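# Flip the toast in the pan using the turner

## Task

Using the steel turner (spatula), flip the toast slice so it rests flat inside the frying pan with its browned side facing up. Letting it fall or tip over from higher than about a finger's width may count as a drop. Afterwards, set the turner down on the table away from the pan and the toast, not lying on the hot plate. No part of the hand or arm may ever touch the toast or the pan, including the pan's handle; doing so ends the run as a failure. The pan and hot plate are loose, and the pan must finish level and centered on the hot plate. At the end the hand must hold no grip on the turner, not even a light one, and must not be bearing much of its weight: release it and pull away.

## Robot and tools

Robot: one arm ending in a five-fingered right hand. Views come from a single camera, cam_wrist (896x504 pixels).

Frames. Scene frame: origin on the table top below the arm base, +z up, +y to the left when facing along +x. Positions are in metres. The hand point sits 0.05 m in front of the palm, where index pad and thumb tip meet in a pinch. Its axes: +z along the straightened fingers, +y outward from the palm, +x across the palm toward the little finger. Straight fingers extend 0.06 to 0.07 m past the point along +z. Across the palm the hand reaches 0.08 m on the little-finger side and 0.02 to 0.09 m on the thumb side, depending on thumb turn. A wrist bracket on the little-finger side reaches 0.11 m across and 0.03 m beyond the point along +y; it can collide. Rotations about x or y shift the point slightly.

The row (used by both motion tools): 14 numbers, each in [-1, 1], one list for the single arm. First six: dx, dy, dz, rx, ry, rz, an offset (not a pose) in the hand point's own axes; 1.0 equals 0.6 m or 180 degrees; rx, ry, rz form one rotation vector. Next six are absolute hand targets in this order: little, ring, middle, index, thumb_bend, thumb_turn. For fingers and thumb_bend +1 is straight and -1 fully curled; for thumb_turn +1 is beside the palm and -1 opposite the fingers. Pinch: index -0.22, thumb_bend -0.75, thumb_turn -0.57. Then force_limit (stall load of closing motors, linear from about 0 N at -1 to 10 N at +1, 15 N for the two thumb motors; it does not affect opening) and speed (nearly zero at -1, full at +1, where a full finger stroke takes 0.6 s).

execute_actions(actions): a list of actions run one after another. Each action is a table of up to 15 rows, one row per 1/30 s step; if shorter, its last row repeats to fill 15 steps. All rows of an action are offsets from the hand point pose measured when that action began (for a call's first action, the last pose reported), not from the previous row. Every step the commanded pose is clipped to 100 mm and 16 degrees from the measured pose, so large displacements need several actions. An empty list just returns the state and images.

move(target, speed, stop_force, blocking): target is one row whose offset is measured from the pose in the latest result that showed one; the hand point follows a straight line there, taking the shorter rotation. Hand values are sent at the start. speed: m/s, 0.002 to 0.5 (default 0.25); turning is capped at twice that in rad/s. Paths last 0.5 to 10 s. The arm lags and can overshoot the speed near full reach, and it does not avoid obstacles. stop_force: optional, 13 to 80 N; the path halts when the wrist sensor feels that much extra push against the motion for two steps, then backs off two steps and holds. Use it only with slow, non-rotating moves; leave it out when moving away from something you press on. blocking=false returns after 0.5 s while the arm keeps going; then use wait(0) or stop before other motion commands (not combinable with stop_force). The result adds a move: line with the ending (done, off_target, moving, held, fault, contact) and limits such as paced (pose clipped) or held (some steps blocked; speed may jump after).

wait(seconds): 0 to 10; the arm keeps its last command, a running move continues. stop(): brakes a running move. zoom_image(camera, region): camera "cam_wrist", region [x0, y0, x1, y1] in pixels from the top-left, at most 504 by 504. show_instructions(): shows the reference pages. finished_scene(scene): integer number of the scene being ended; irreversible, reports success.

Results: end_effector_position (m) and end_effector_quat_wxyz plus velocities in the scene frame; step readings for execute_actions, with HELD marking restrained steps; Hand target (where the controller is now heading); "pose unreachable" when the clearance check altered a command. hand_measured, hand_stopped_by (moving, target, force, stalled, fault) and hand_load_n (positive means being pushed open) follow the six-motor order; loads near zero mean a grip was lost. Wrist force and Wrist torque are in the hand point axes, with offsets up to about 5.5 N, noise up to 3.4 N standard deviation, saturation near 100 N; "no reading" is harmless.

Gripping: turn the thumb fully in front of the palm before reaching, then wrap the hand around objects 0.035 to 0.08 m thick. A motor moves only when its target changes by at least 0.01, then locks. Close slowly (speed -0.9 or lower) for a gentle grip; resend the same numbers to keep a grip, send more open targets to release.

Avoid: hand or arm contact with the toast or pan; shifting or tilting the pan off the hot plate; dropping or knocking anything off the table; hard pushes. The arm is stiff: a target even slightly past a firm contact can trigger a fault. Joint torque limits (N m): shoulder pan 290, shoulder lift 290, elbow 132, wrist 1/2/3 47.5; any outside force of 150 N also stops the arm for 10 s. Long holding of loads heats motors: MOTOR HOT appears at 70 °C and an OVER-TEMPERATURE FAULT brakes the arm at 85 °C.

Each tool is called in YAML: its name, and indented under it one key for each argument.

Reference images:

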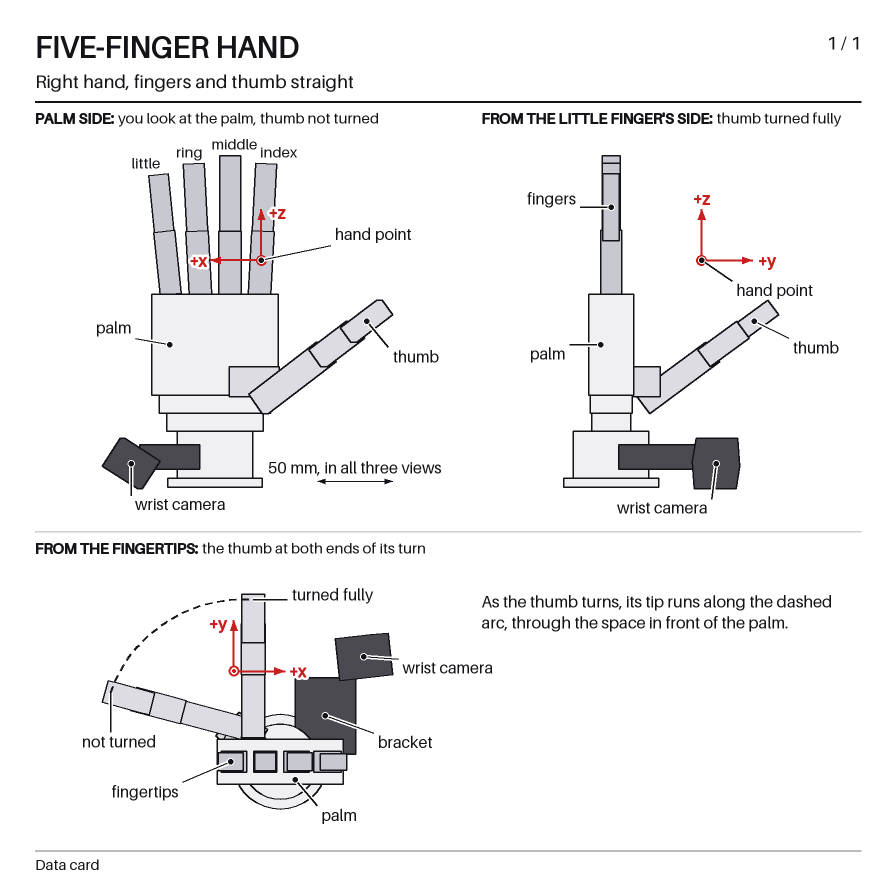

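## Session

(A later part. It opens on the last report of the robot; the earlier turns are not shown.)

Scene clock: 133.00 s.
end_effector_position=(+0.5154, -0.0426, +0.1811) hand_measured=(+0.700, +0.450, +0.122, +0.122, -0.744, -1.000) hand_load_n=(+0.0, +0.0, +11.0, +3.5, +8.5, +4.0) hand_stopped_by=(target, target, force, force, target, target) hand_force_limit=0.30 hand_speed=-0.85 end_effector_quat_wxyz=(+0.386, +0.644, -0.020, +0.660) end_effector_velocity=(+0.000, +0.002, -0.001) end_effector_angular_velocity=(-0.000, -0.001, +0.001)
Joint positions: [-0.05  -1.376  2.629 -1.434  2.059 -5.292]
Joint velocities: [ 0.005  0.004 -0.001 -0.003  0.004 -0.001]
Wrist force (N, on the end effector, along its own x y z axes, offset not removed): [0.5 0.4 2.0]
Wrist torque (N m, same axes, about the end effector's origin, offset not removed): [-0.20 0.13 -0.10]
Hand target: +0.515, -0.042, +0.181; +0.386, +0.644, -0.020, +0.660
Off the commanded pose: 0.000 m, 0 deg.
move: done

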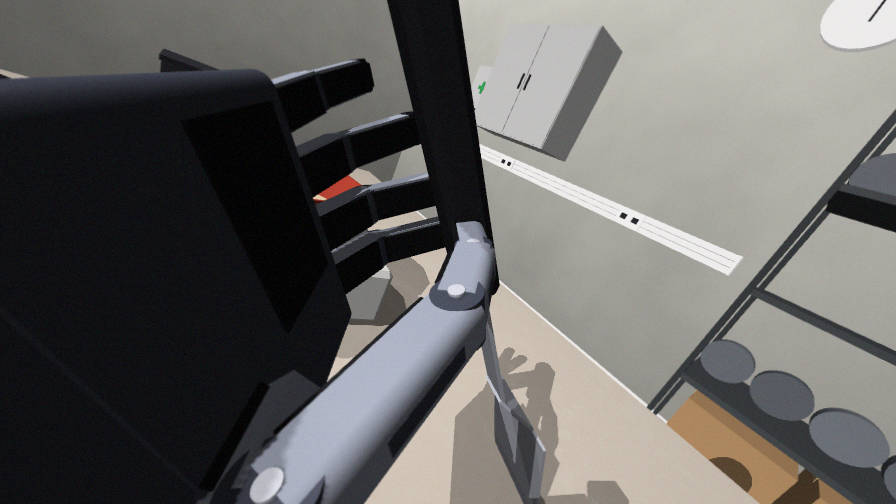

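move:
  target: [-0.0168,-0.082,-0.03,0,0,0,0.7,0.45,-0.45,-0.35,-0.75,-1,0.3,-0.85]
  speed: 0.03

Scene clock: 136.00 s.
end_effector_position=(+0.5253, -0.0035, +0.1461) hand_measured=(+0.700, +0.450, +0.122, +0.120, -0.744, -1.000) hand_load_n=(+0.0, +0.0, +9.5, +1.5, +8.5, +2.0) hand_stopped_by=(target, target, force, force, target, target) hand_force_limit=0.30 hand_speed=-0.85 end_effector_quat_wxyz=(+0.386, +0.644, -0.020, +0.660) end_effector_velocity=(+0.000, +0.001, -0.001) end_effector_angular_velocity=(-0.001, -0.001, -0.002)
Joint positions: [ 0.068 -1.243  2.587 -1.538  2.176 -5.318]
Joint velocities: [ 0.004  0.005 -0.002 -0.005  0.006 -0.002]
Wrist force (N, on the end effector, along its own x y z axes, offset not removed): [-1.1 2.7 -0.2]
Wrist torque (N m, same axes, about the end effector's origin, offset not removed): [0.42 0.09 -0.03]
Hand target: +0.525, -0.003, +0.146; +0.386, +0.644, -0.020, +0.660
Off the commanded pose: 0.000 m, 0 deg.
move: done

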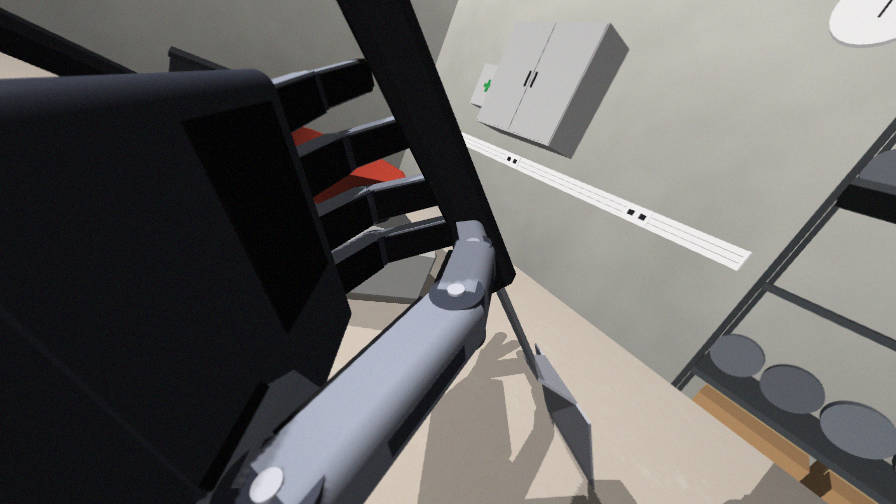

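move:
  target: [-0.0075,-0.026,-0.01,0,0,0,0.7,0.45,-0.45,-0.35,-0.75,-1,0.3,-0.85]
  speed: 0.03

execute_actions:
  actions:
    - [[0,0,0,0,0,0,-0.4,-0.4,-0.45,-0.35,-0.75,-1,-0.2,-0.6]]
    - [[0,0,0,0,0,0,-0.4,-0.4,-0.45,-0.35,-0.75,-1,-0.2,-0.6]]
    - [[0,0,0,0,0,0,-0.4,-0.4,-0.45,-0.4,-0.75,-1,0,-0.85]]

Scene clock: 138.73 s.
end_effector_position=(+0.5280, +0.0083, +0.1339) hand_measured=(+0.700, +0.450, +0.122, +0.120, -0.744, -1.000) hand_load_n=(+0.0, +0.0, +9.5, +0.5, +8.0, +2.5) hand_stopped_by=(target, target, force, force, target, target) hand_force_limit=0.30 hand_speed=-0.85 end_effector_quat_wxyz=(+0.386, +0.644, -0.020, +0.660) end_effector_velocity=(+0.001, +0.001, -0.000) end_effector_angular_velocity=(-0.001, -0.002, -0.000)
Joint positions: [ 0.101 -1.201  2.573 -1.571  2.208 -5.326]
Joint velocities: [ 0.003  0.004 -0.002 -0.005  0.003 -0.002]
Wrist force (N, on the end effector, along its own x y z axes, offset not removed): [-0.9 2.1 0.0]
Wrist torque (N m, same axes, about the end effector's origin, offset not removed): [0.21 -0.02 0.02]
Hand target: +0.528, +0.008, +0.134; +0.386, +0.644, -0.020, +0.660
Off the commanded pose: 0.000 m, 0 deg.
move: done

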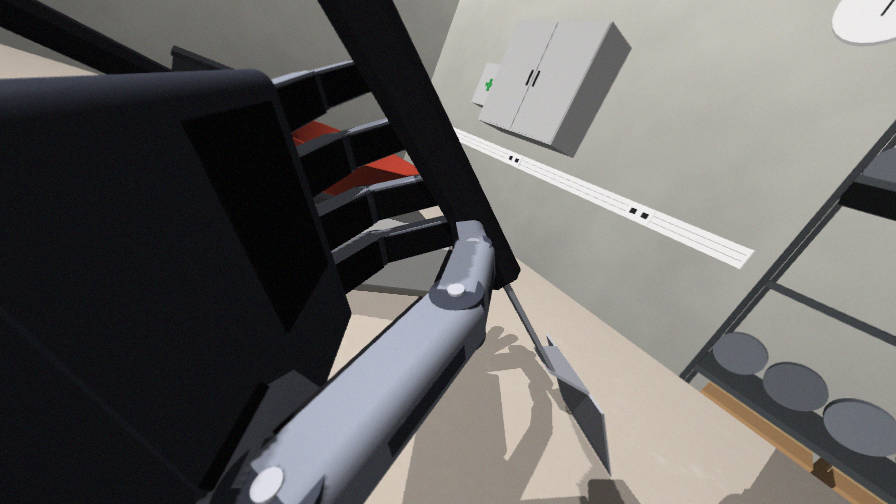

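Scene clock: 140.23 s.
end_effector_position=(+0.5280, +0.0083, +0.1339) hand_measured=(+0.126, +0.142, +0.122, +0.106, -0.744, -1.000) hand_load_n=(+3.0, +0.0, +4.0, +6.0, +11.5, +5.5) hand_stopped_by=(force, force, force, force, target, target) hand_force_limit=0.00 hand_speed=-0.85 end_effector_quat_wxyz=(+0.386, +0.644, -0.020, +0.660) end_effector_velocity=(+0.000, -0.000, -0.000) end_effector_angular_velocity=(-0.000, +0.000, -0.000)
Joint positions: [ 0.101 -1.201  2.573 -1.571  2.208 -5.326]
Joint velocities: [-0.  0. -0.  0. -0.  0.]
Wrist force (N, on the end effector, along its own x y z axes, offset not removed): [1.0 2.7 0.4]
Wrist torque (N m, same axes, about the end effector's origin, offset not removed): [0.36 -0.25 0.24]
Hand target: +0.528, +0.008, +0.134; +0.386, +0.644, -0.020, +0.660
Off the commanded pose: 0.000 m, 0 deg.
Step readings (end_effector_position; steps 1 to 15: 1st action; 16 to 30: 2nd action; 31 to 45: 3rd action):
0: (+0.5280, +0.0083, +0.1339)
1: (+0.5280, +0.0083, +0.1339)
2: (+0.5280, +0.0083, +0.1339)
4: (+0.5280, +0.0083, +0.1339)
8: (+0.5280, +0.0083, +0.1339)
15: (+0.5280, +0.0083, +0.1339)
16: (+0.5280, +0.0083, +0.1339)
17: (+0.5280, +0.0083, +0.1339)
19: (+0.5280, +0.0083, +0.1339)
23: (+0.5280, +0.0083, +0.1339)
30: (+0.5280, +0.0083, +0.1339)
31: (+0.5280, +0.0083, +0.1339)
32: (+0.5280, +0.0083, +0.1339)
34: (+0.5280, +0.0083, +0.1339)
38: (+0.5280, +0.0083, +0.1339)
45: end_effector_position above

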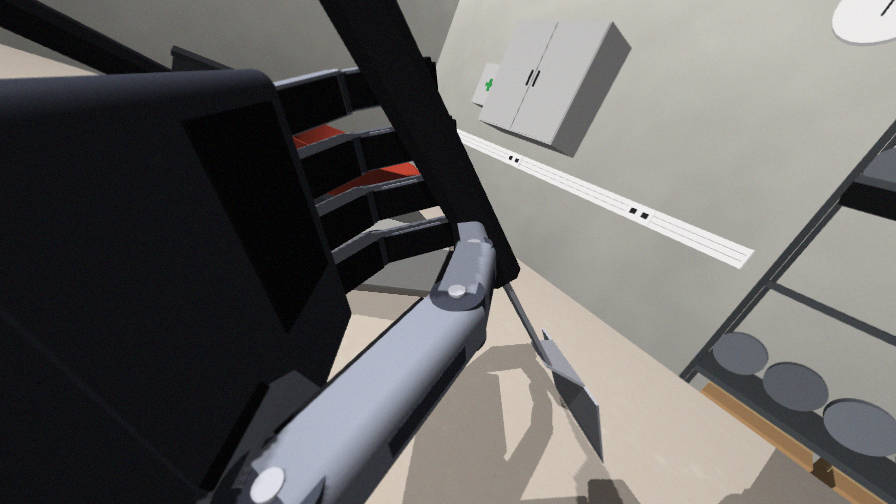

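execute_actions:
  actions:
    - [[0,0,0,0,0,0,-0.4,-0.45,-0.5,-0.4,-0.75,-1,-0.1,-0.88]]

zoom_image:
  camera: "cam_wrist"
  region: [480, 260, 680, 500]

Scene clock: 142.50 s.
end_effector_position=(+0.5280, +0.0083, +0.1339) hand_measured=(+0.126, +0.118, +0.116, +0.106, -0.744, -1.000) hand_load_n=(+1.0, +4.5, +4.5, +4.5, +13.0, +6.0) hand_stopped_by=(force, force, force, force, target, target) hand_force_limit=-0.10 hand_speed=-0.88 end_effector_quat_wxyz=(+0.386, +0.644, -0.020, +0.660) end_effector_velocity=(+0.000, +0.000, -0.000) end_effector_angular_velocity=(-0.000, +0.001, +0.001)
Joint positions: [ 0.101 -1.201  2.573 -1.571  2.208 -5.326]
Joint velocities: [ 0.     0.001 -0.     0.    -0.001  0.   ]
Wrist force (N, on the end effector, along its own x y z axes, offset not removed): [-0.9 0.0 -0.1]
Wrist torque (N m, same axes, about the end effector's origin, offset not removed): [-0.14 -0.05 -0.06]
Hand target: +0.528, +0.008, +0.134; +0.386, +0.644, -0.020, +0.660
Off the commanded pose: 0.000 m, 0 deg.
Step readings (end_effector_position):
0: (+0.5280, +0.0083, +0.1339)
1: (+0.5280, +0.0083, +0.1339)
2: (+0.5280, +0.0083, +0.1339)
4: (+0.5280, +0.0083, +0.1339)
8: (+0.5280, +0.0083, +0.1339)
15: end_effector_position above

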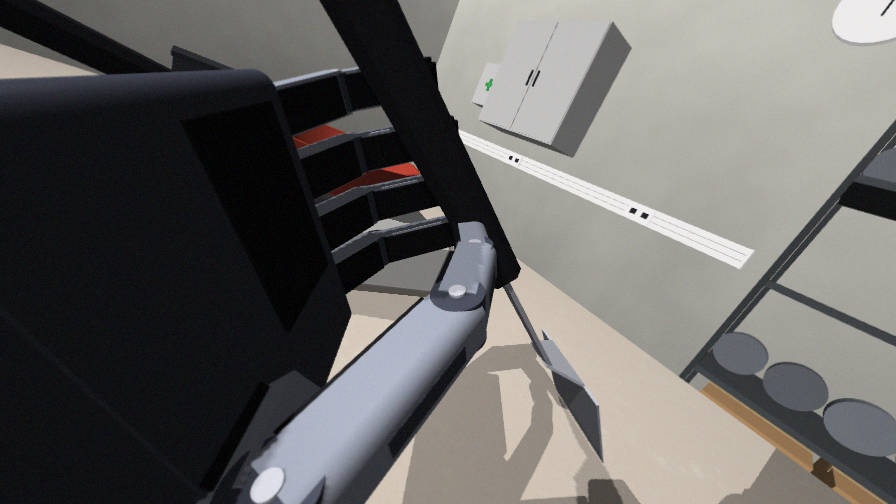

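Region (480, 260, 680, 500) of cam_wrist's 896x504 image, scaled by 2.100, with more detail than that image has.

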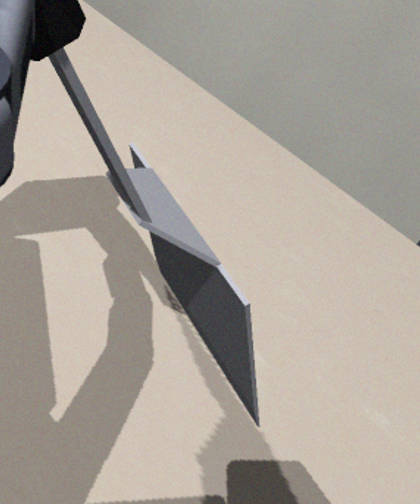

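move:
  target: [0.16,0.087,0.031,0,0,0,-0.4,-0.45,-0.5,-0.4,-0.75,-1,-0.1,-0.88]
  speed: 0.2

Scene clock: 157.80 s.
end_effector_position=(+0.5280, +0.0084, +0.2448) hand_measured=(+0.126, +0.118, +0.116, +0.106, -0.744, -1.000) hand_load_n=(+0.5, +4.0, +5.0, +6.0, +11.5, +6.5) hand_stopped_by=(force, force, force, force, target, target) hand_force_limit=-0.10 hand_speed=-0.88 end_effector_quat_wxyz=(+0.386, +0.644, -0.020, +0.660) end_effector_velocity=(+0.000, +0.000, +0.002) end_effector_angular_velocity=(+0.002, +0.001, -0.000)
Joint positions: [ 0.098 -1.506  2.535 -1.227  2.205 -5.325]
Joint velocities: [ 0.    -0.007 -0.002  0.011  0.001  0.002]
Wrist force (N, on the end effector, along its own x y z axes, offset not removed): [-3.8 1.3 -0.8]
Wrist torque (N m, same axes, about the end effector's origin, offset not removed): [0.28 0.25 0.16]
Hand target: +0.528, +0.008, +0.245; +0.386, +0.644, -0.020, +0.660
Off the commanded pose: 0.000 m, 0 deg.
move: done

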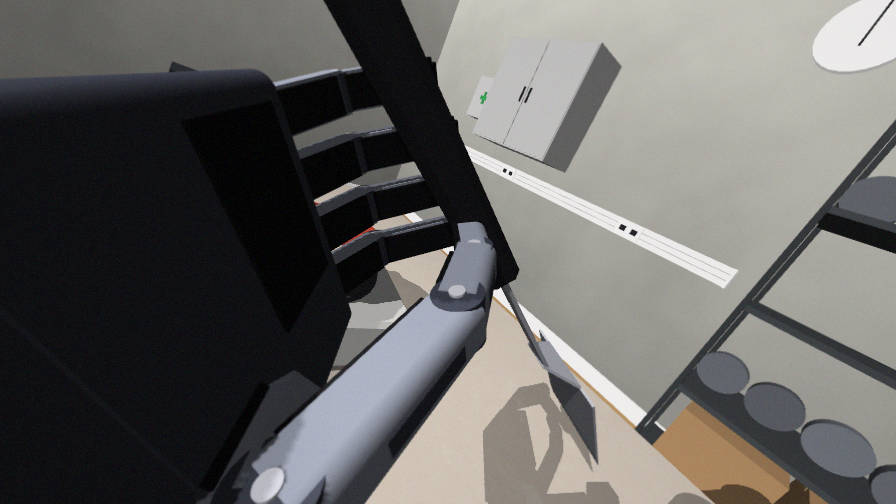

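move:
  target: [-0.006,0.21,0.28,-0.2137,-0.058,0.479,-0.4,-0.45,-0.5,-0.4,-0.75,-1,-0.1,-0.88]
  speed: 0.35

Scene clock: 162.20 s.
end_effector_position=(+0.6006, -0.1699, +0.3295) hand_measured=(+0.126, +0.118, +0.116, +0.106, -0.744, -1.000) hand_load_n=(+0.5, +4.0, +4.5, +5.0, +12.5, +6.0) hand_stopped_by=(force, force, force, force, target, target) hand_force_limit=-0.10 hand_speed=-0.88 end_effector_quat_wxyz=(-0.010, -0.360, +0.672, -0.647) end_effector_velocity=(+0.000, -0.001, +0.000) end_effector_angular_velocity=(+0.009, -0.004, -0.002)
Joint positions: [-0.242 -1.606  2.063 -0.198  2.391 -3.459]
Joint velocities: [-0.003  0.    -0.003  0.011 -0.003  0.013]
Wrist force (N, on the end effector, along its own x y z axes, offset not removed): [-0.4 4.4 0.8]
Wrist torque (N m, same axes, about the end effector's origin, offset not removed): [0.23 -0.19 0.09]
Hand target: +0.601, -0.170, +0.330; -0.010, -0.360, +0.672, -0.646
Off the commanded pose: 0.000 m, 0 deg.
move: done

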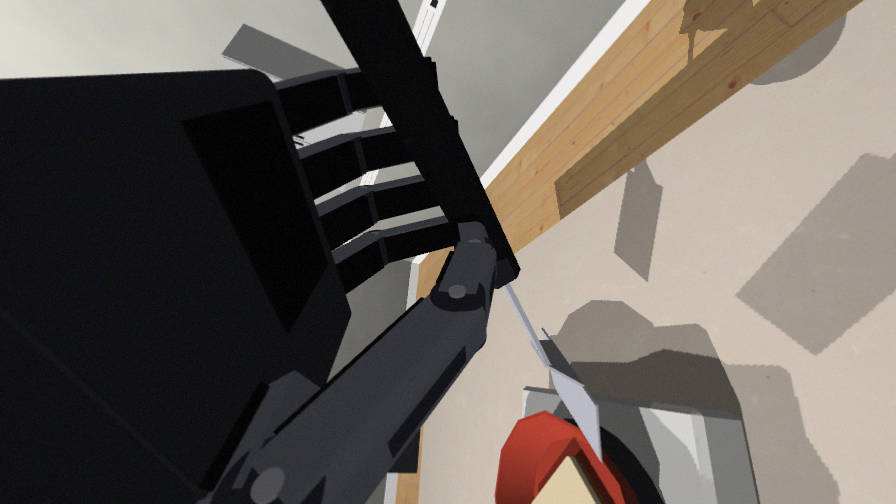

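move:
  target: [-0.1415,-0.1098,-0.035,0.0066,0.0224,-0.0972,-0.4,-0.45,-0.5,-0.4,-0.75,-1,-0.1,-0.88]
  speed: 0.2

zoom_image:
  camera: "cam_wrist"
  region: [480, 280, 780, 504]

Scene clock: 172.47 s.
end_effector_position=(+0.6866, -0.1049, +0.3488) hand_measured=(+0.126, +0.118, +0.116, +0.106, -0.744, -1.000) hand_load_n=(+0.5, +4.0, +4.5, +5.0, +12.0, +6.0) hand_stopped_by=(force, force, force, force, target, target) hand_force_limit=-0.10 hand_speed=-0.88 end_effector_quat_wxyz=(-0.128, -0.436, +0.602, -0.657) end_effector_velocity=(+0.001, +0.001, +0.002) end_effector_angular_velocity=(-0.004, +0.002, -0.000)
Joint positions: [-0.05  -1.402  1.842 -0.199  2.631 -3.751]
Joint velocities: [ 0.002  0.    -0.003 -0.002  0.003 -0.007]
Wrist force (N, on the end effector, along its own x y z axes, offset not removed): [-1.1 2.2 0.0]
Wrist torque (N m, same axes, about the end effector's origin, offset not removed): [0.10 -0.05 0.15]
Hand target: +0.687, -0.105, +0.349; -0.128, -0.436, +0.602, -0.657
Off the commanded pose: 0.000 m, 0 deg.
move: done

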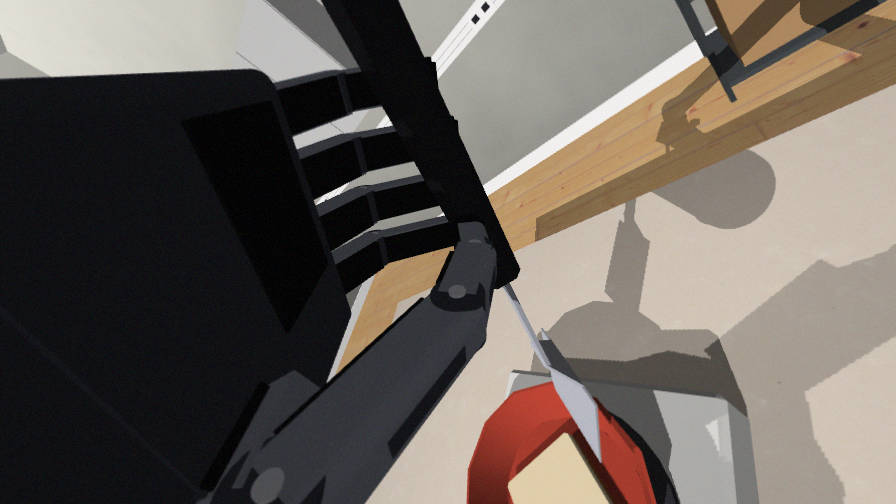

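Region (480, 280, 780, 504) of cam_wrist's 896x504 image, scaled by 1.680, with more detail than that image has; it fills the top 376 rows of this view, and the rest is white.

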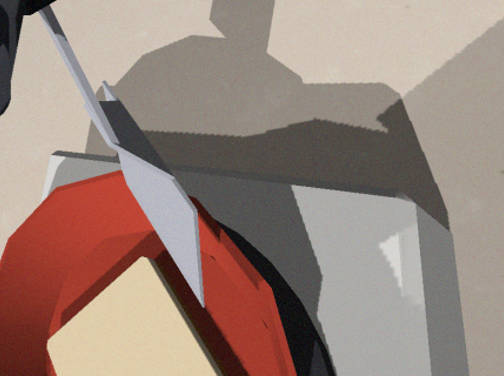

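move:
  target: [-0.0633,0.0227,-0.0265,0,0,0,-0.4,-0.45,-0.5,-0.4,-0.75,-1,-0.1,-0.88]
  speed: 0.06

zoom_image:
  camera: "cam_wrist"
  region: [440, 300, 700, 504]

Scene clock: 180.13 s.
end_effector_position=(+0.6928, -0.0803, +0.3137) hand_measured=(+0.126, +0.118, +0.116, +0.106, -0.744, -1.000) hand_load_n=(+0.5, +4.0, +4.5, +5.0, +12.0, +6.0) hand_stopped_by=(force, force, force, force, target, target) hand_force_limit=-0.10 hand_speed=-0.88 end_effector_quat_wxyz=(-0.128, -0.436, +0.602, -0.657) end_effector_velocity=(+0.000, +0.001, +0.000) end_effector_angular_velocity=(-0.001, -0.003, -0.002)
Joint positions: [-0.008 -1.353  1.851 -0.238  2.672 -3.729]
Joint velocities: [ 0.002  0.    -0.    -0.003  0.003  0.001]
Wrist force (N, on the end effector, along its own x y z axes, offset not removed): [-2.8 5.2 0.3]
Wrist torque (N m, same axes, about the end effector's origin, offset not removed): [0.48 0.15 0.07]
Hand target: +0.693, -0.080, +0.314; -0.128, -0.436, +0.602, -0.657
Off the commanded pose: 0.000 m, 0 deg.
move: done

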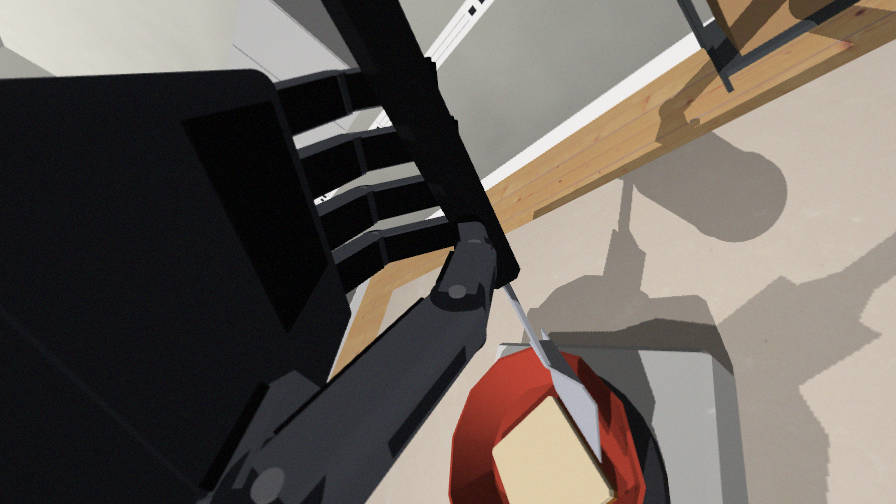

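Region (440, 300, 700, 504) of cam_wrist's 896x504 image, scaled by 1.938, with more detail than that image has; it fills the top 395 rows of this view, and the rest is white.

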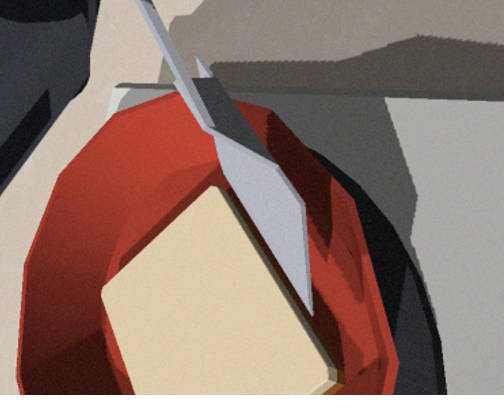

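move:
  target: [-0.0193,0.0183,0.003,0,0,0,-0.4,-0.45,-0.5,-0.4,-0.75,-1,-0.1,-0.88]
  speed: 0.02

zoom_image:
  camera: "cam_wrist"
  region: [440, 300, 700, 504]

Scene clock: 185.43 s.
end_effector_position=(+0.6927, -0.0804, +0.2978) hand_measured=(+0.126, +0.118, +0.116, +0.106, -0.744, -1.000) hand_load_n=(+0.5, +4.0, +4.5, +5.0, +12.0, +6.0) hand_stopped_by=(force, force, force, force, target, target) hand_force_limit=-0.10 hand_speed=-0.88 end_effector_quat_wxyz=(-0.128, -0.436, +0.602, -0.657) end_effector_velocity=(-0.000, -0.000, -0.002) end_effector_angular_velocity=(-0.001, +0.001, -0.001)
Joint positions: [-0.008 -1.34   1.867 -0.266  2.672 -3.729]
Joint velocities: [-0.     0.001  0.002 -0.004  0.001 -0.002]
Wrist force (N, on the end effector, along its own x y z axes, offset not removed): [-2.7 3.8 2.0]
Wrist torque (N m, same axes, about the end effector's origin, offset not removed): [0.15 0.09 0.10]
Hand target: +0.693, -0.080, +0.298; -0.128, -0.436, +0.602, -0.657
Off the commanded pose: 0.000 m, 0 deg.
move: done

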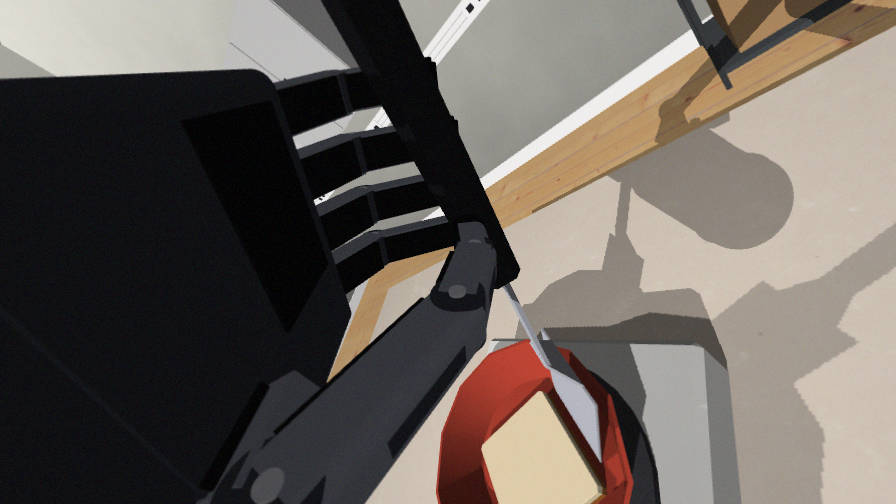

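Region (440, 300, 700, 504) of cam_wrist's 896x504 image, scaled by 1.938, with more detail than that image has; it fills the top 395 rows of this view, and the rest is white.

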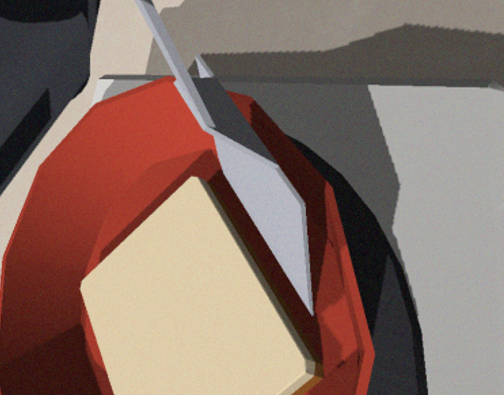

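execute_actions:
  actions:
    - [[-0.0048,0.0046,0.0008,0,0,0,-0.4,-0.45,-0.5,-0.4,-0.75,-1,-0.1,-0.88]]
    - [[-0.0024,0.0023,0.0004,0,0,0,-0.4,-0.45,-0.5,-0.4,-0.75,-1,-0.1,-0.88]]

zoom_image:
  camera: "cam_wrist"
  region: [440, 300, 700, 504]

Scene clock: 188.50 s.
end_effector_position=(+0.6927, -0.0806, +0.2919) hand_measured=(+0.126, +0.118, +0.116, +0.106, -0.744, -1.000) hand_load_n=(+2.5, +7.0, +7.0, +4.5, +5.0, -10.5) hand_stopped_by=(force, force, force, force, target, target) hand_force_limit=-0.10 hand_speed=-0.88 end_effector_quat_wxyz=(-0.128, -0.436, +0.602, -0.657) end_effector_velocity=(-0.000, -0.000, +0.000) end_effector_angular_velocity=(-0.000, -0.001, +0.000)
Joint positions: [-0.008 -1.335  1.872 -0.277  2.672 -3.729]
Joint velocities: [-0.    -0.001  0.001 -0.001 -0.    -0.   ]
Wrist force (N, on the end effector, along its own x y z axes, offset not removed): [34.7 -11.8 -0.4]
Wrist torque (N m, same axes, about the end effector's origin, offset not removed): [0.16 0.34 -0.13]
Hand target: +0.693, -0.081, +0.292; -0.128, -0.436, +0.602, -0.657
Off the commanded pose: 0.000 m, 0 deg.
Step readings (end_effector_position; steps 1 to 15: 1st action; 16 to 30: 2nd action):
0: (+0.6927, -0.0805, +0.2976)
1: (+0.6927, -0.0805, +0.2975)
2: (+0.6927, -0.0805, +0.2967)
4: (+0.6927, -0.0805, +0.2953)
8: (+0.6927, -0.0805, +0.2943)
15: (+0.6927, -0.0805, +0.2939)
16: (+0.6927, -0.0805, +0.2938)
17: (+0.6927, -0.0805, +0.2934)
19: (+0.6927, -0.0806, +0.2927)
23: (+0.6927, -0.0806, +0.2921)
30: end_effector_position above

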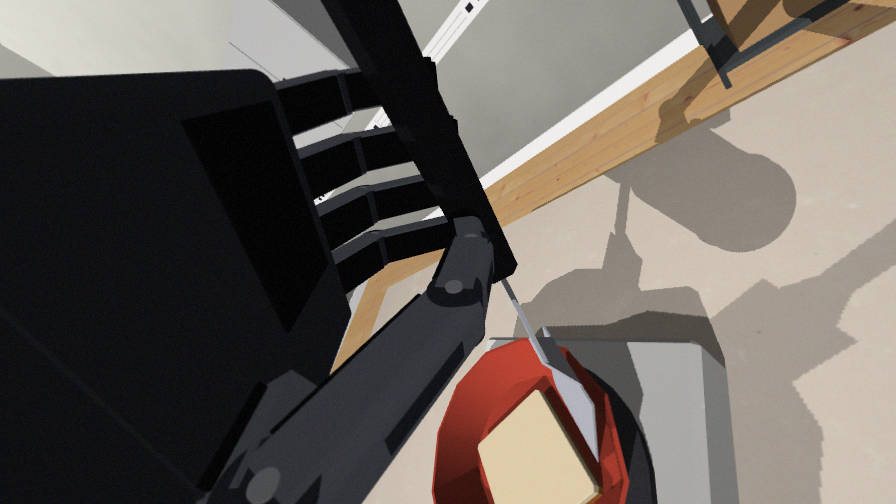

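Region (440, 300, 700, 504) of cam_wrist's 896x504 image, scaled by 1.938, with more detail than that image has; it fills the top 395 rows of this view, and the rest is white.

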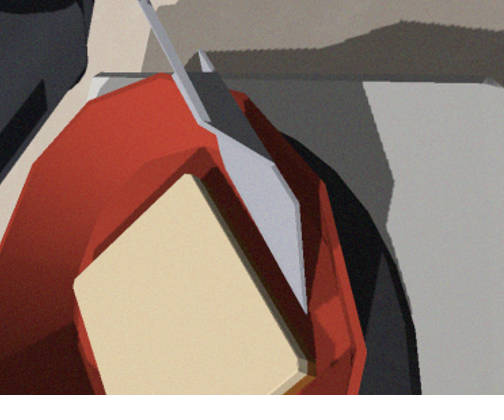

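execute_actions:
  actions:
    - [[0.0042,-0.004,-0.0007,0,0,0,-0.4,-0.45,-0.5,-0.4,-0.75,-1,-0.1,-0.88]]

zoom_image:
  camera: "cam_wrist"
  region: [440, 300, 700, 504]

Scene clock: 189.83 s.
end_effector_position=(+0.6927, -0.0805, +0.2952) hand_measured=(+0.126, +0.118, +0.116, +0.108, -0.746, -1.000) hand_load_n=(+0.0, +0.5, +7.0, +8.0, +7.0, -2.5) hand_stopped_by=(force, force, force, force, target, target) hand_force_limit=-0.10 hand_speed=-0.88 end_effector_quat_wxyz=(-0.128, -0.436, +0.602, -0.657) end_effector_velocity=(-0.000, +0.000, +0.001) end_effector_angular_velocity=(-0.001, +0.000, -0.000)
Joint positions: [-0.008 -1.338  1.869 -0.271  2.672 -3.729]
Joint velocities: [ 0.    -0.001 -0.001  0.002  0.001 -0.001]
Wrist force (N, on the end effector, along its own x y z axes, offset not removed): [-3.1 3.6 2.0]
Wrist torque (N m, same axes, about the end effector's origin, offset not removed): [0.09 0.13 0.05]
Hand target: +0.693, -0.081, +0.295; -0.128, -0.436, +0.602, -0.657
Off the commanded pose: 0.000 m, 0 deg.
Step readings (end_effector_position):
0: (+0.6927, -0.0806, +0.2919)
1: (+0.6927, -0.0806, +0.2919)
2: (+0.6926, -0.0806, +0.2924)
4: (+0.6925, -0.0805, +0.2934)
8: (+0.6926, -0.0805, +0.2945)
15: end_effector_position above

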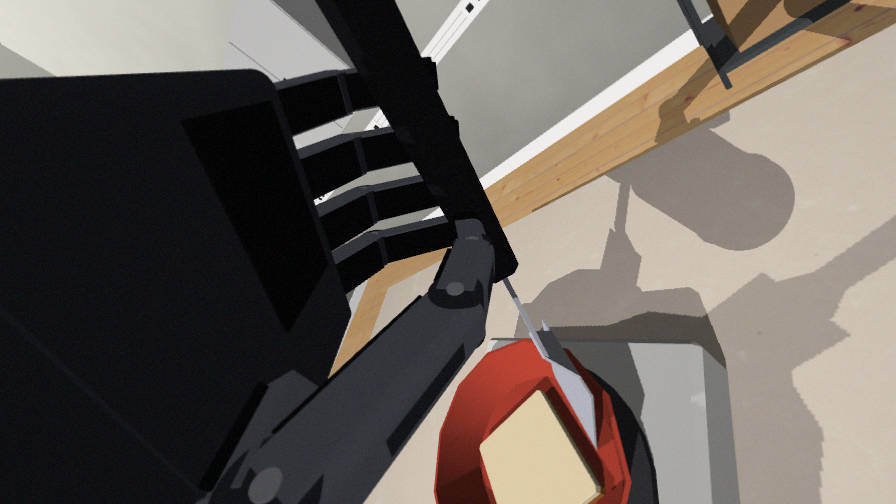

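Region (440, 300, 700, 504) of cam_wrist's 896x504 image, scaled by 1.938, with more detail than that image has; it fills the top 395 rows of this view, and the rest is white.

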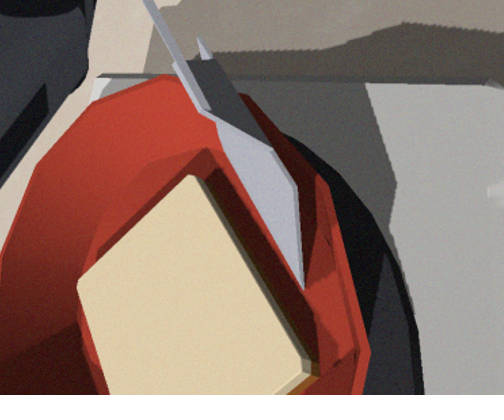

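execute_actions:
  actions:
    - [[0.0024,-0.0023,-0.0004,0,0,0,-0.45,-0.5,-0.5,-0.4,-0.75,-1,-0.2,-0.9]]

zoom_image:
  camera: "cam_wrist"
  region: [500, 300, 660, 504]

Scene clock: 191.87 s.
end_effector_position=(+0.6927, -0.0805, +0.2972) hand_measured=(+0.058, +0.086, +0.116, +0.108, -0.744, -1.000) hand_load_n=(+0.0, +4.5, +4.5, +8.5, +9.5, +0.0) hand_stopped_by=(moving, force, force, force, target, target) hand_force_limit=-0.20 hand_speed=-0.90 end_effector_quat_wxyz=(-0.128, -0.436, +0.602, -0.657) end_effector_velocity=(+0.000, +0.000, -0.000) end_effector_angular_velocity=(+0.000, +0.001, +0.001)
Joint positions: [-0.008 -1.34   1.867 -0.267  2.672 -3.729]
Joint velocities: [ 0.     0.001 -0.     0.    -0.001 -0.   ]
Wrist force (N, on the end effector, along its own x y z axes, offset not removed): [-3.0 3.9 1.9]
Wrist torque (N m, same axes, about the end effector's origin, offset not removed): [0.16 0.17 0.10]
Hand target: +0.693, -0.080, +0.297; -0.128, -0.436, +0.602, -0.657
Off the commanded pose: 0.000 m, 0 deg.
Step readings (end_effector_position):
0: (+0.6927, -0.0805, +0.2954)
1: (+0.6927, -0.0805, +0.2955)
2: (+0.6927, -0.0805, +0.2959)
4: (+0.6927, -0.0805, +0.2966)
8: (+0.6927, -0.0805, +0.2971)
15: end_effector_position above

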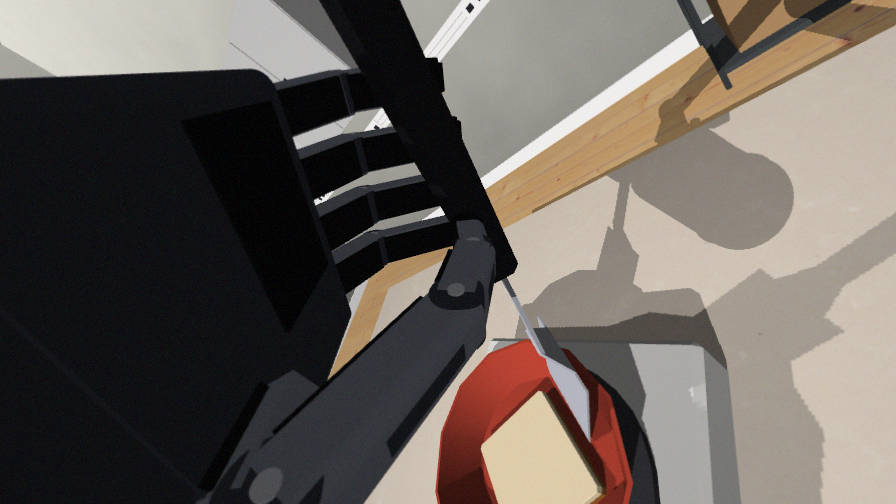

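Region (500, 300, 660, 504) of cam_wrist's 896x504 image, scaled by 2.471, with more detail than that image has; it fills the left 395 columns of this view, and the rest is white.

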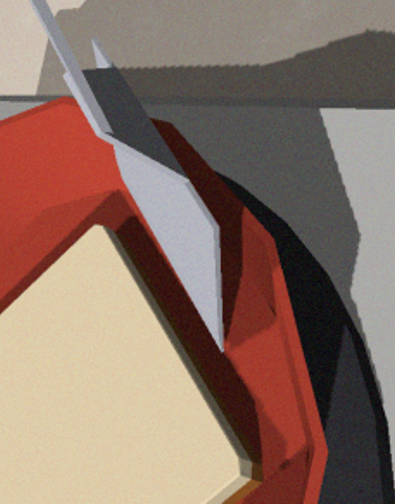

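execute_actions:
  actions: []

zoom_image:
  camera: "cam_wrist"
  region: [490, 270, 650, 474]

Scene clock: 193.30 s.
end_effector_position=(+0.6927, -0.0805, +0.2972) hand_measured=(+0.010, +0.086, +0.116, +0.108, -0.744, -1.000) hand_load_n=(+4.0, +1.0, +4.0, +10.5, +10.5, +2.0) hand_stopped_by=(force, force, force, force, target, target) hand_force_limit=-0.20 hand_speed=-0.90 end_effector_quat_wxyz=(-0.128, -0.436, +0.602, -0.657) end_effector_velocity=(+0.000, -0.000, -0.001) end_effector_angular_velocity=(+0.000, +0.001, -0.000)
Joint positions: [-0.008 -1.34   1.867 -0.267  2.672 -3.729]
Joint velocities: [-0.     0.002  0.    -0.     0.     0.   ]
Wrist force (N, on the end effector, along its own x y z axes, offset not removed): [-0.3 3.8 1.9]
Wrist torque (N m, same axes, about the end effector's origin, offset not removed): [0.21 -0.20 0.23]
Hand target: +0.693, -0.080, +0.297; -0.128, -0.436, +0.602, -0.657
Off the commanded pose: 0.000 m, 0 deg.

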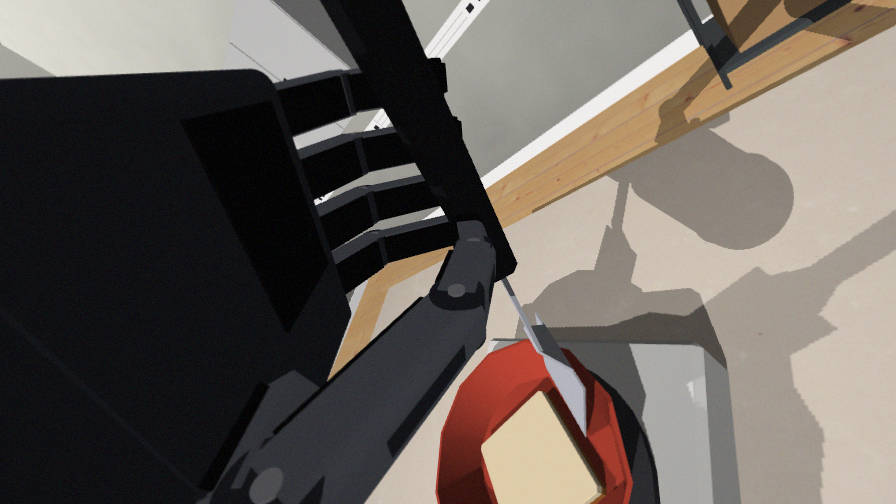

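Region (490, 270, 650, 474) of cam_wrist's 896x504 image, scaled by 2.471, with more detail than that image has; it fills the left 395 columns of this view, and the rest is white.

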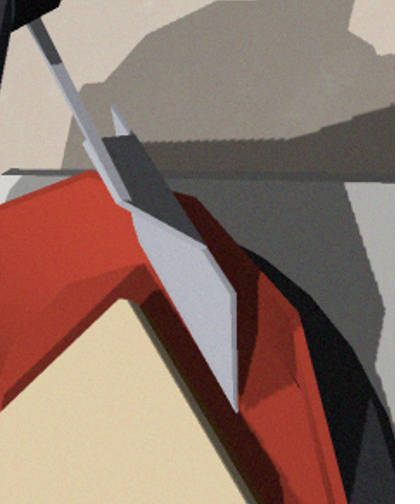

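move:
  target: [0.0077,-0.0045,-0.0038,-0.0064,-0.0303,-0.0074,-0.45,-0.5,-0.5,-0.4,-0.75,-1,-0.2,-0.9]
  speed: 0.1

zoom_image:
  camera: "cam_wrist"
  region: [420, 270, 680, 504]

Scene clock: 199.43 s.
end_effector_position=(+0.6909, -0.0795, +0.3026) hand_measured=(+0.010, +0.086, +0.116, +0.108, -0.744, -1.000) hand_load_n=(+4.0, +1.0, +4.0, +10.5, +10.5, +2.0) hand_stopped_by=(force, force, force, force, target, target) hand_force_limit=-0.20 hand_speed=-0.90 end_effector_quat_wxyz=(-0.111, -0.472, +0.609, -0.628) end_effector_velocity=(-0.000, +0.000, +0.001) end_effector_angular_velocity=(+0.006, +0.004, +0.003)
Joint positions: [-0.027 -1.354  1.842 -0.104  2.583 -3.647]
Joint velocities: [-0.002 -0.001 -0.003  0.013 -0.007  0.006]
Wrist force (N, on the end effector, along its own x y z axes, offset not removed): [-2.8 2.9 -0.2]
Wrist torque (N m, same axes, about the end effector's origin, offset not removed): [0.15 0.22 -0.03]
Hand target: +0.691, -0.079, +0.303; -0.111, -0.472, +0.609, -0.628
Off the commanded pose: 0.000 m, 0 deg.
move: done

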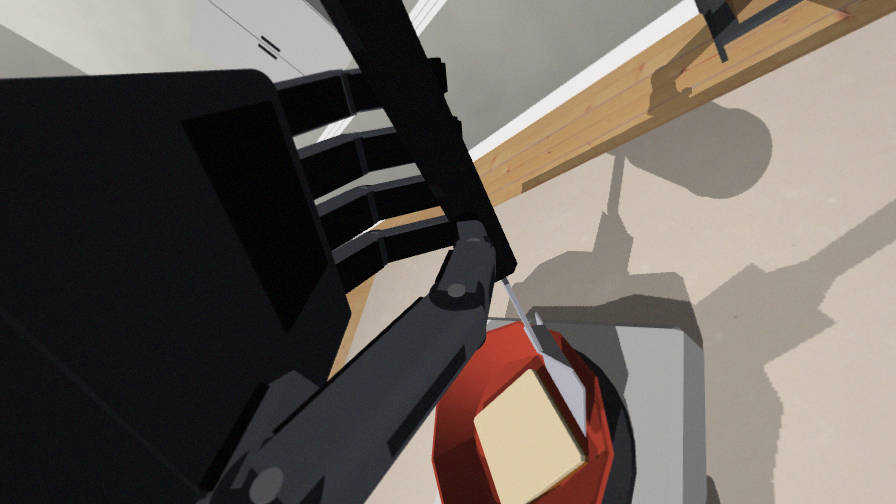

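Region (420, 270, 680, 504) of cam_wrist's 896x504 image, scaled by 1.938, with more detail than that image has; it fills the top 454 rows of this view, and the rest is white.

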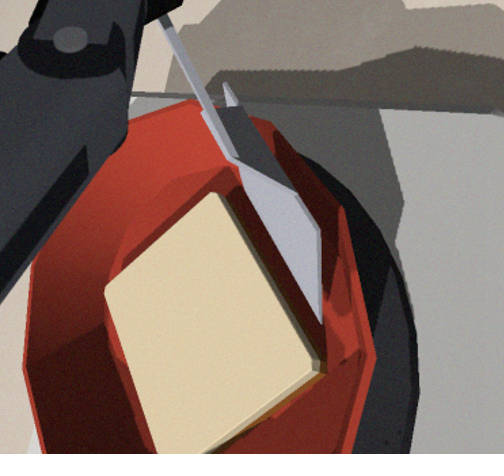

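execute_actions:
  actions:
    - [[-0.0107,0.003,0.001,0,0,0,-0.45,-0.5,-0.5,-0.4,-0.75,-1,-0.2,-0.9]]

execute_actions:
  actions:
    - [[-0.0018,0.0016,0.0004,0,0,0,-0.45,-0.5,-0.5,-0.4,-0.75,-1,-0.2,-0.9]]

Scene clock: 202.97 s.
end_effector_position=(+0.6933, -0.0776, +0.2968) hand_measured=(+0.010, +0.086, +0.116, +0.108, -0.744, -1.000) hand_load_n=(+4.0, +1.0, +4.0, +10.5, +10.5, +2.0) hand_stopped_by=(force, force, force, force, target, target) hand_force_limit=-0.20 hand_speed=-0.90 end_effector_quat_wxyz=(-0.111, -0.472, +0.609, -0.628) end_effector_velocity=(-0.000, -0.000, -0.000) end_effector_angular_velocity=(-0.001, +0.000, -0.001)
Joint positions: [-0.023 -1.345  1.842 -0.112  2.587 -3.645]
Joint velocities: [ 0.     0.001  0.    -0.001  0.001 -0.   ]
Wrist force (N, on the end effector, along its own x y z axes, offset not removed): [-2.3 4.2 4.2]
Wrist torque (N m, same axes, about the end effector's origin, offset not removed): [0.00 -0.01 0.09]
Hand target: +0.693, -0.078, +0.297; -0.111, -0.472, +0.609, -0.628
Off the commanded pose: 0.000 m, 0 deg.
Step readings (end_effector_position):
0: (+0.6909, -0.0795, +0.3027)
1: (+0.6910, -0.0794, +0.3025)
2: (+0.6915, -0.0790, +0.3014)
4: (+0.6925, -0.0783, +0.2993)
8: (+0.6932, -0.0778, +0.2975)
15: end_effector_position above

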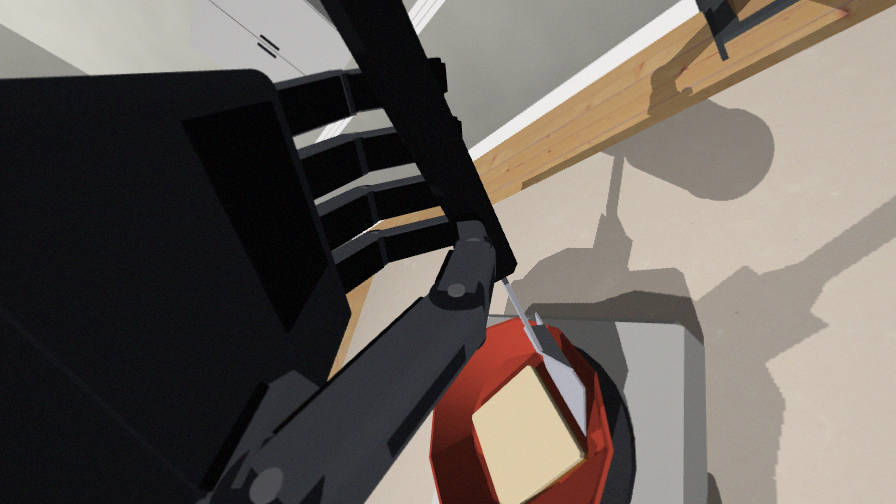

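Scene clock: 203.47 s.
end_effector_position=(+0.6933, -0.0776, +0.2954) hand_measured=(+0.010, +0.086, +0.116, +0.108, -0.744, -1.000) hand_load_n=(+4.5, +1.0, +4.0, +10.5, +10.0, +1.0) hand_stopped_by=(force, force, force, force, target, target) hand_force_limit=-0.20 hand_speed=-0.90 end_effector_quat_wxyz=(-0.111, -0.472, +0.609, -0.628) end_effector_velocity=(+0.000, -0.000, -0.002) end_effector_angular_velocity=(-0.000, +0.001, -0.001)
Joint positions: [-0.023 -1.344  1.844 -0.114  2.587 -3.645]
Joint velocities: [ 0.     0.002  0.    -0.001  0.001  0.   ]
Wrist force (N, on the end effector, along its own x y z axes, offset not removed): [8.8 -0.6 -0.2]
Wrist torque (N m, same axes, about the end effector's origin, offset not removed): [0.32 0.36 0.14]
Hand target: +0.693, -0.078, +0.295; -0.111, -0.472, +0.609, -0.628
Off the commanded pose: 0.000 m, 0 deg.
Step readings (end_effector_position):
0: (+0.6933, -0.0776, +0.2968)
1: (+0.6933, -0.0776, +0.2967)
2: (+0.6933, -0.0776, +0.2964)
4: (+0.6933, -0.0776, +0.2959)
8: (+0.6933, -0.0776, +0.2956)
15: end_effector_position above

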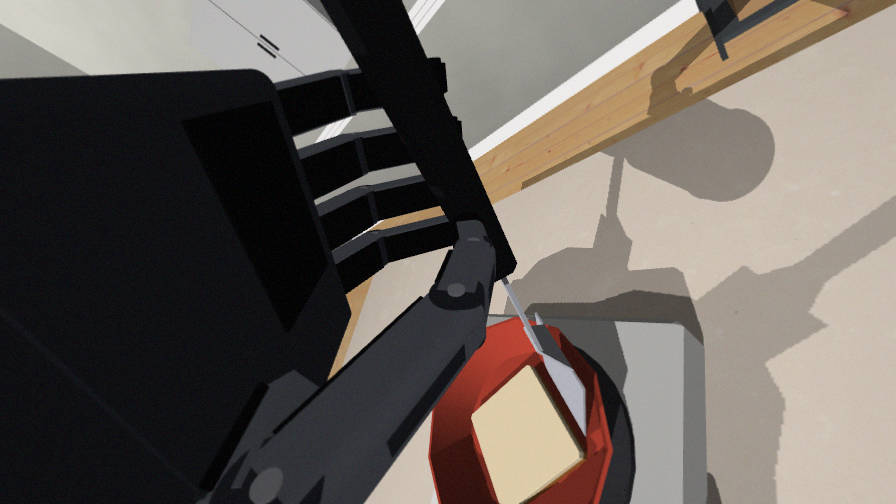

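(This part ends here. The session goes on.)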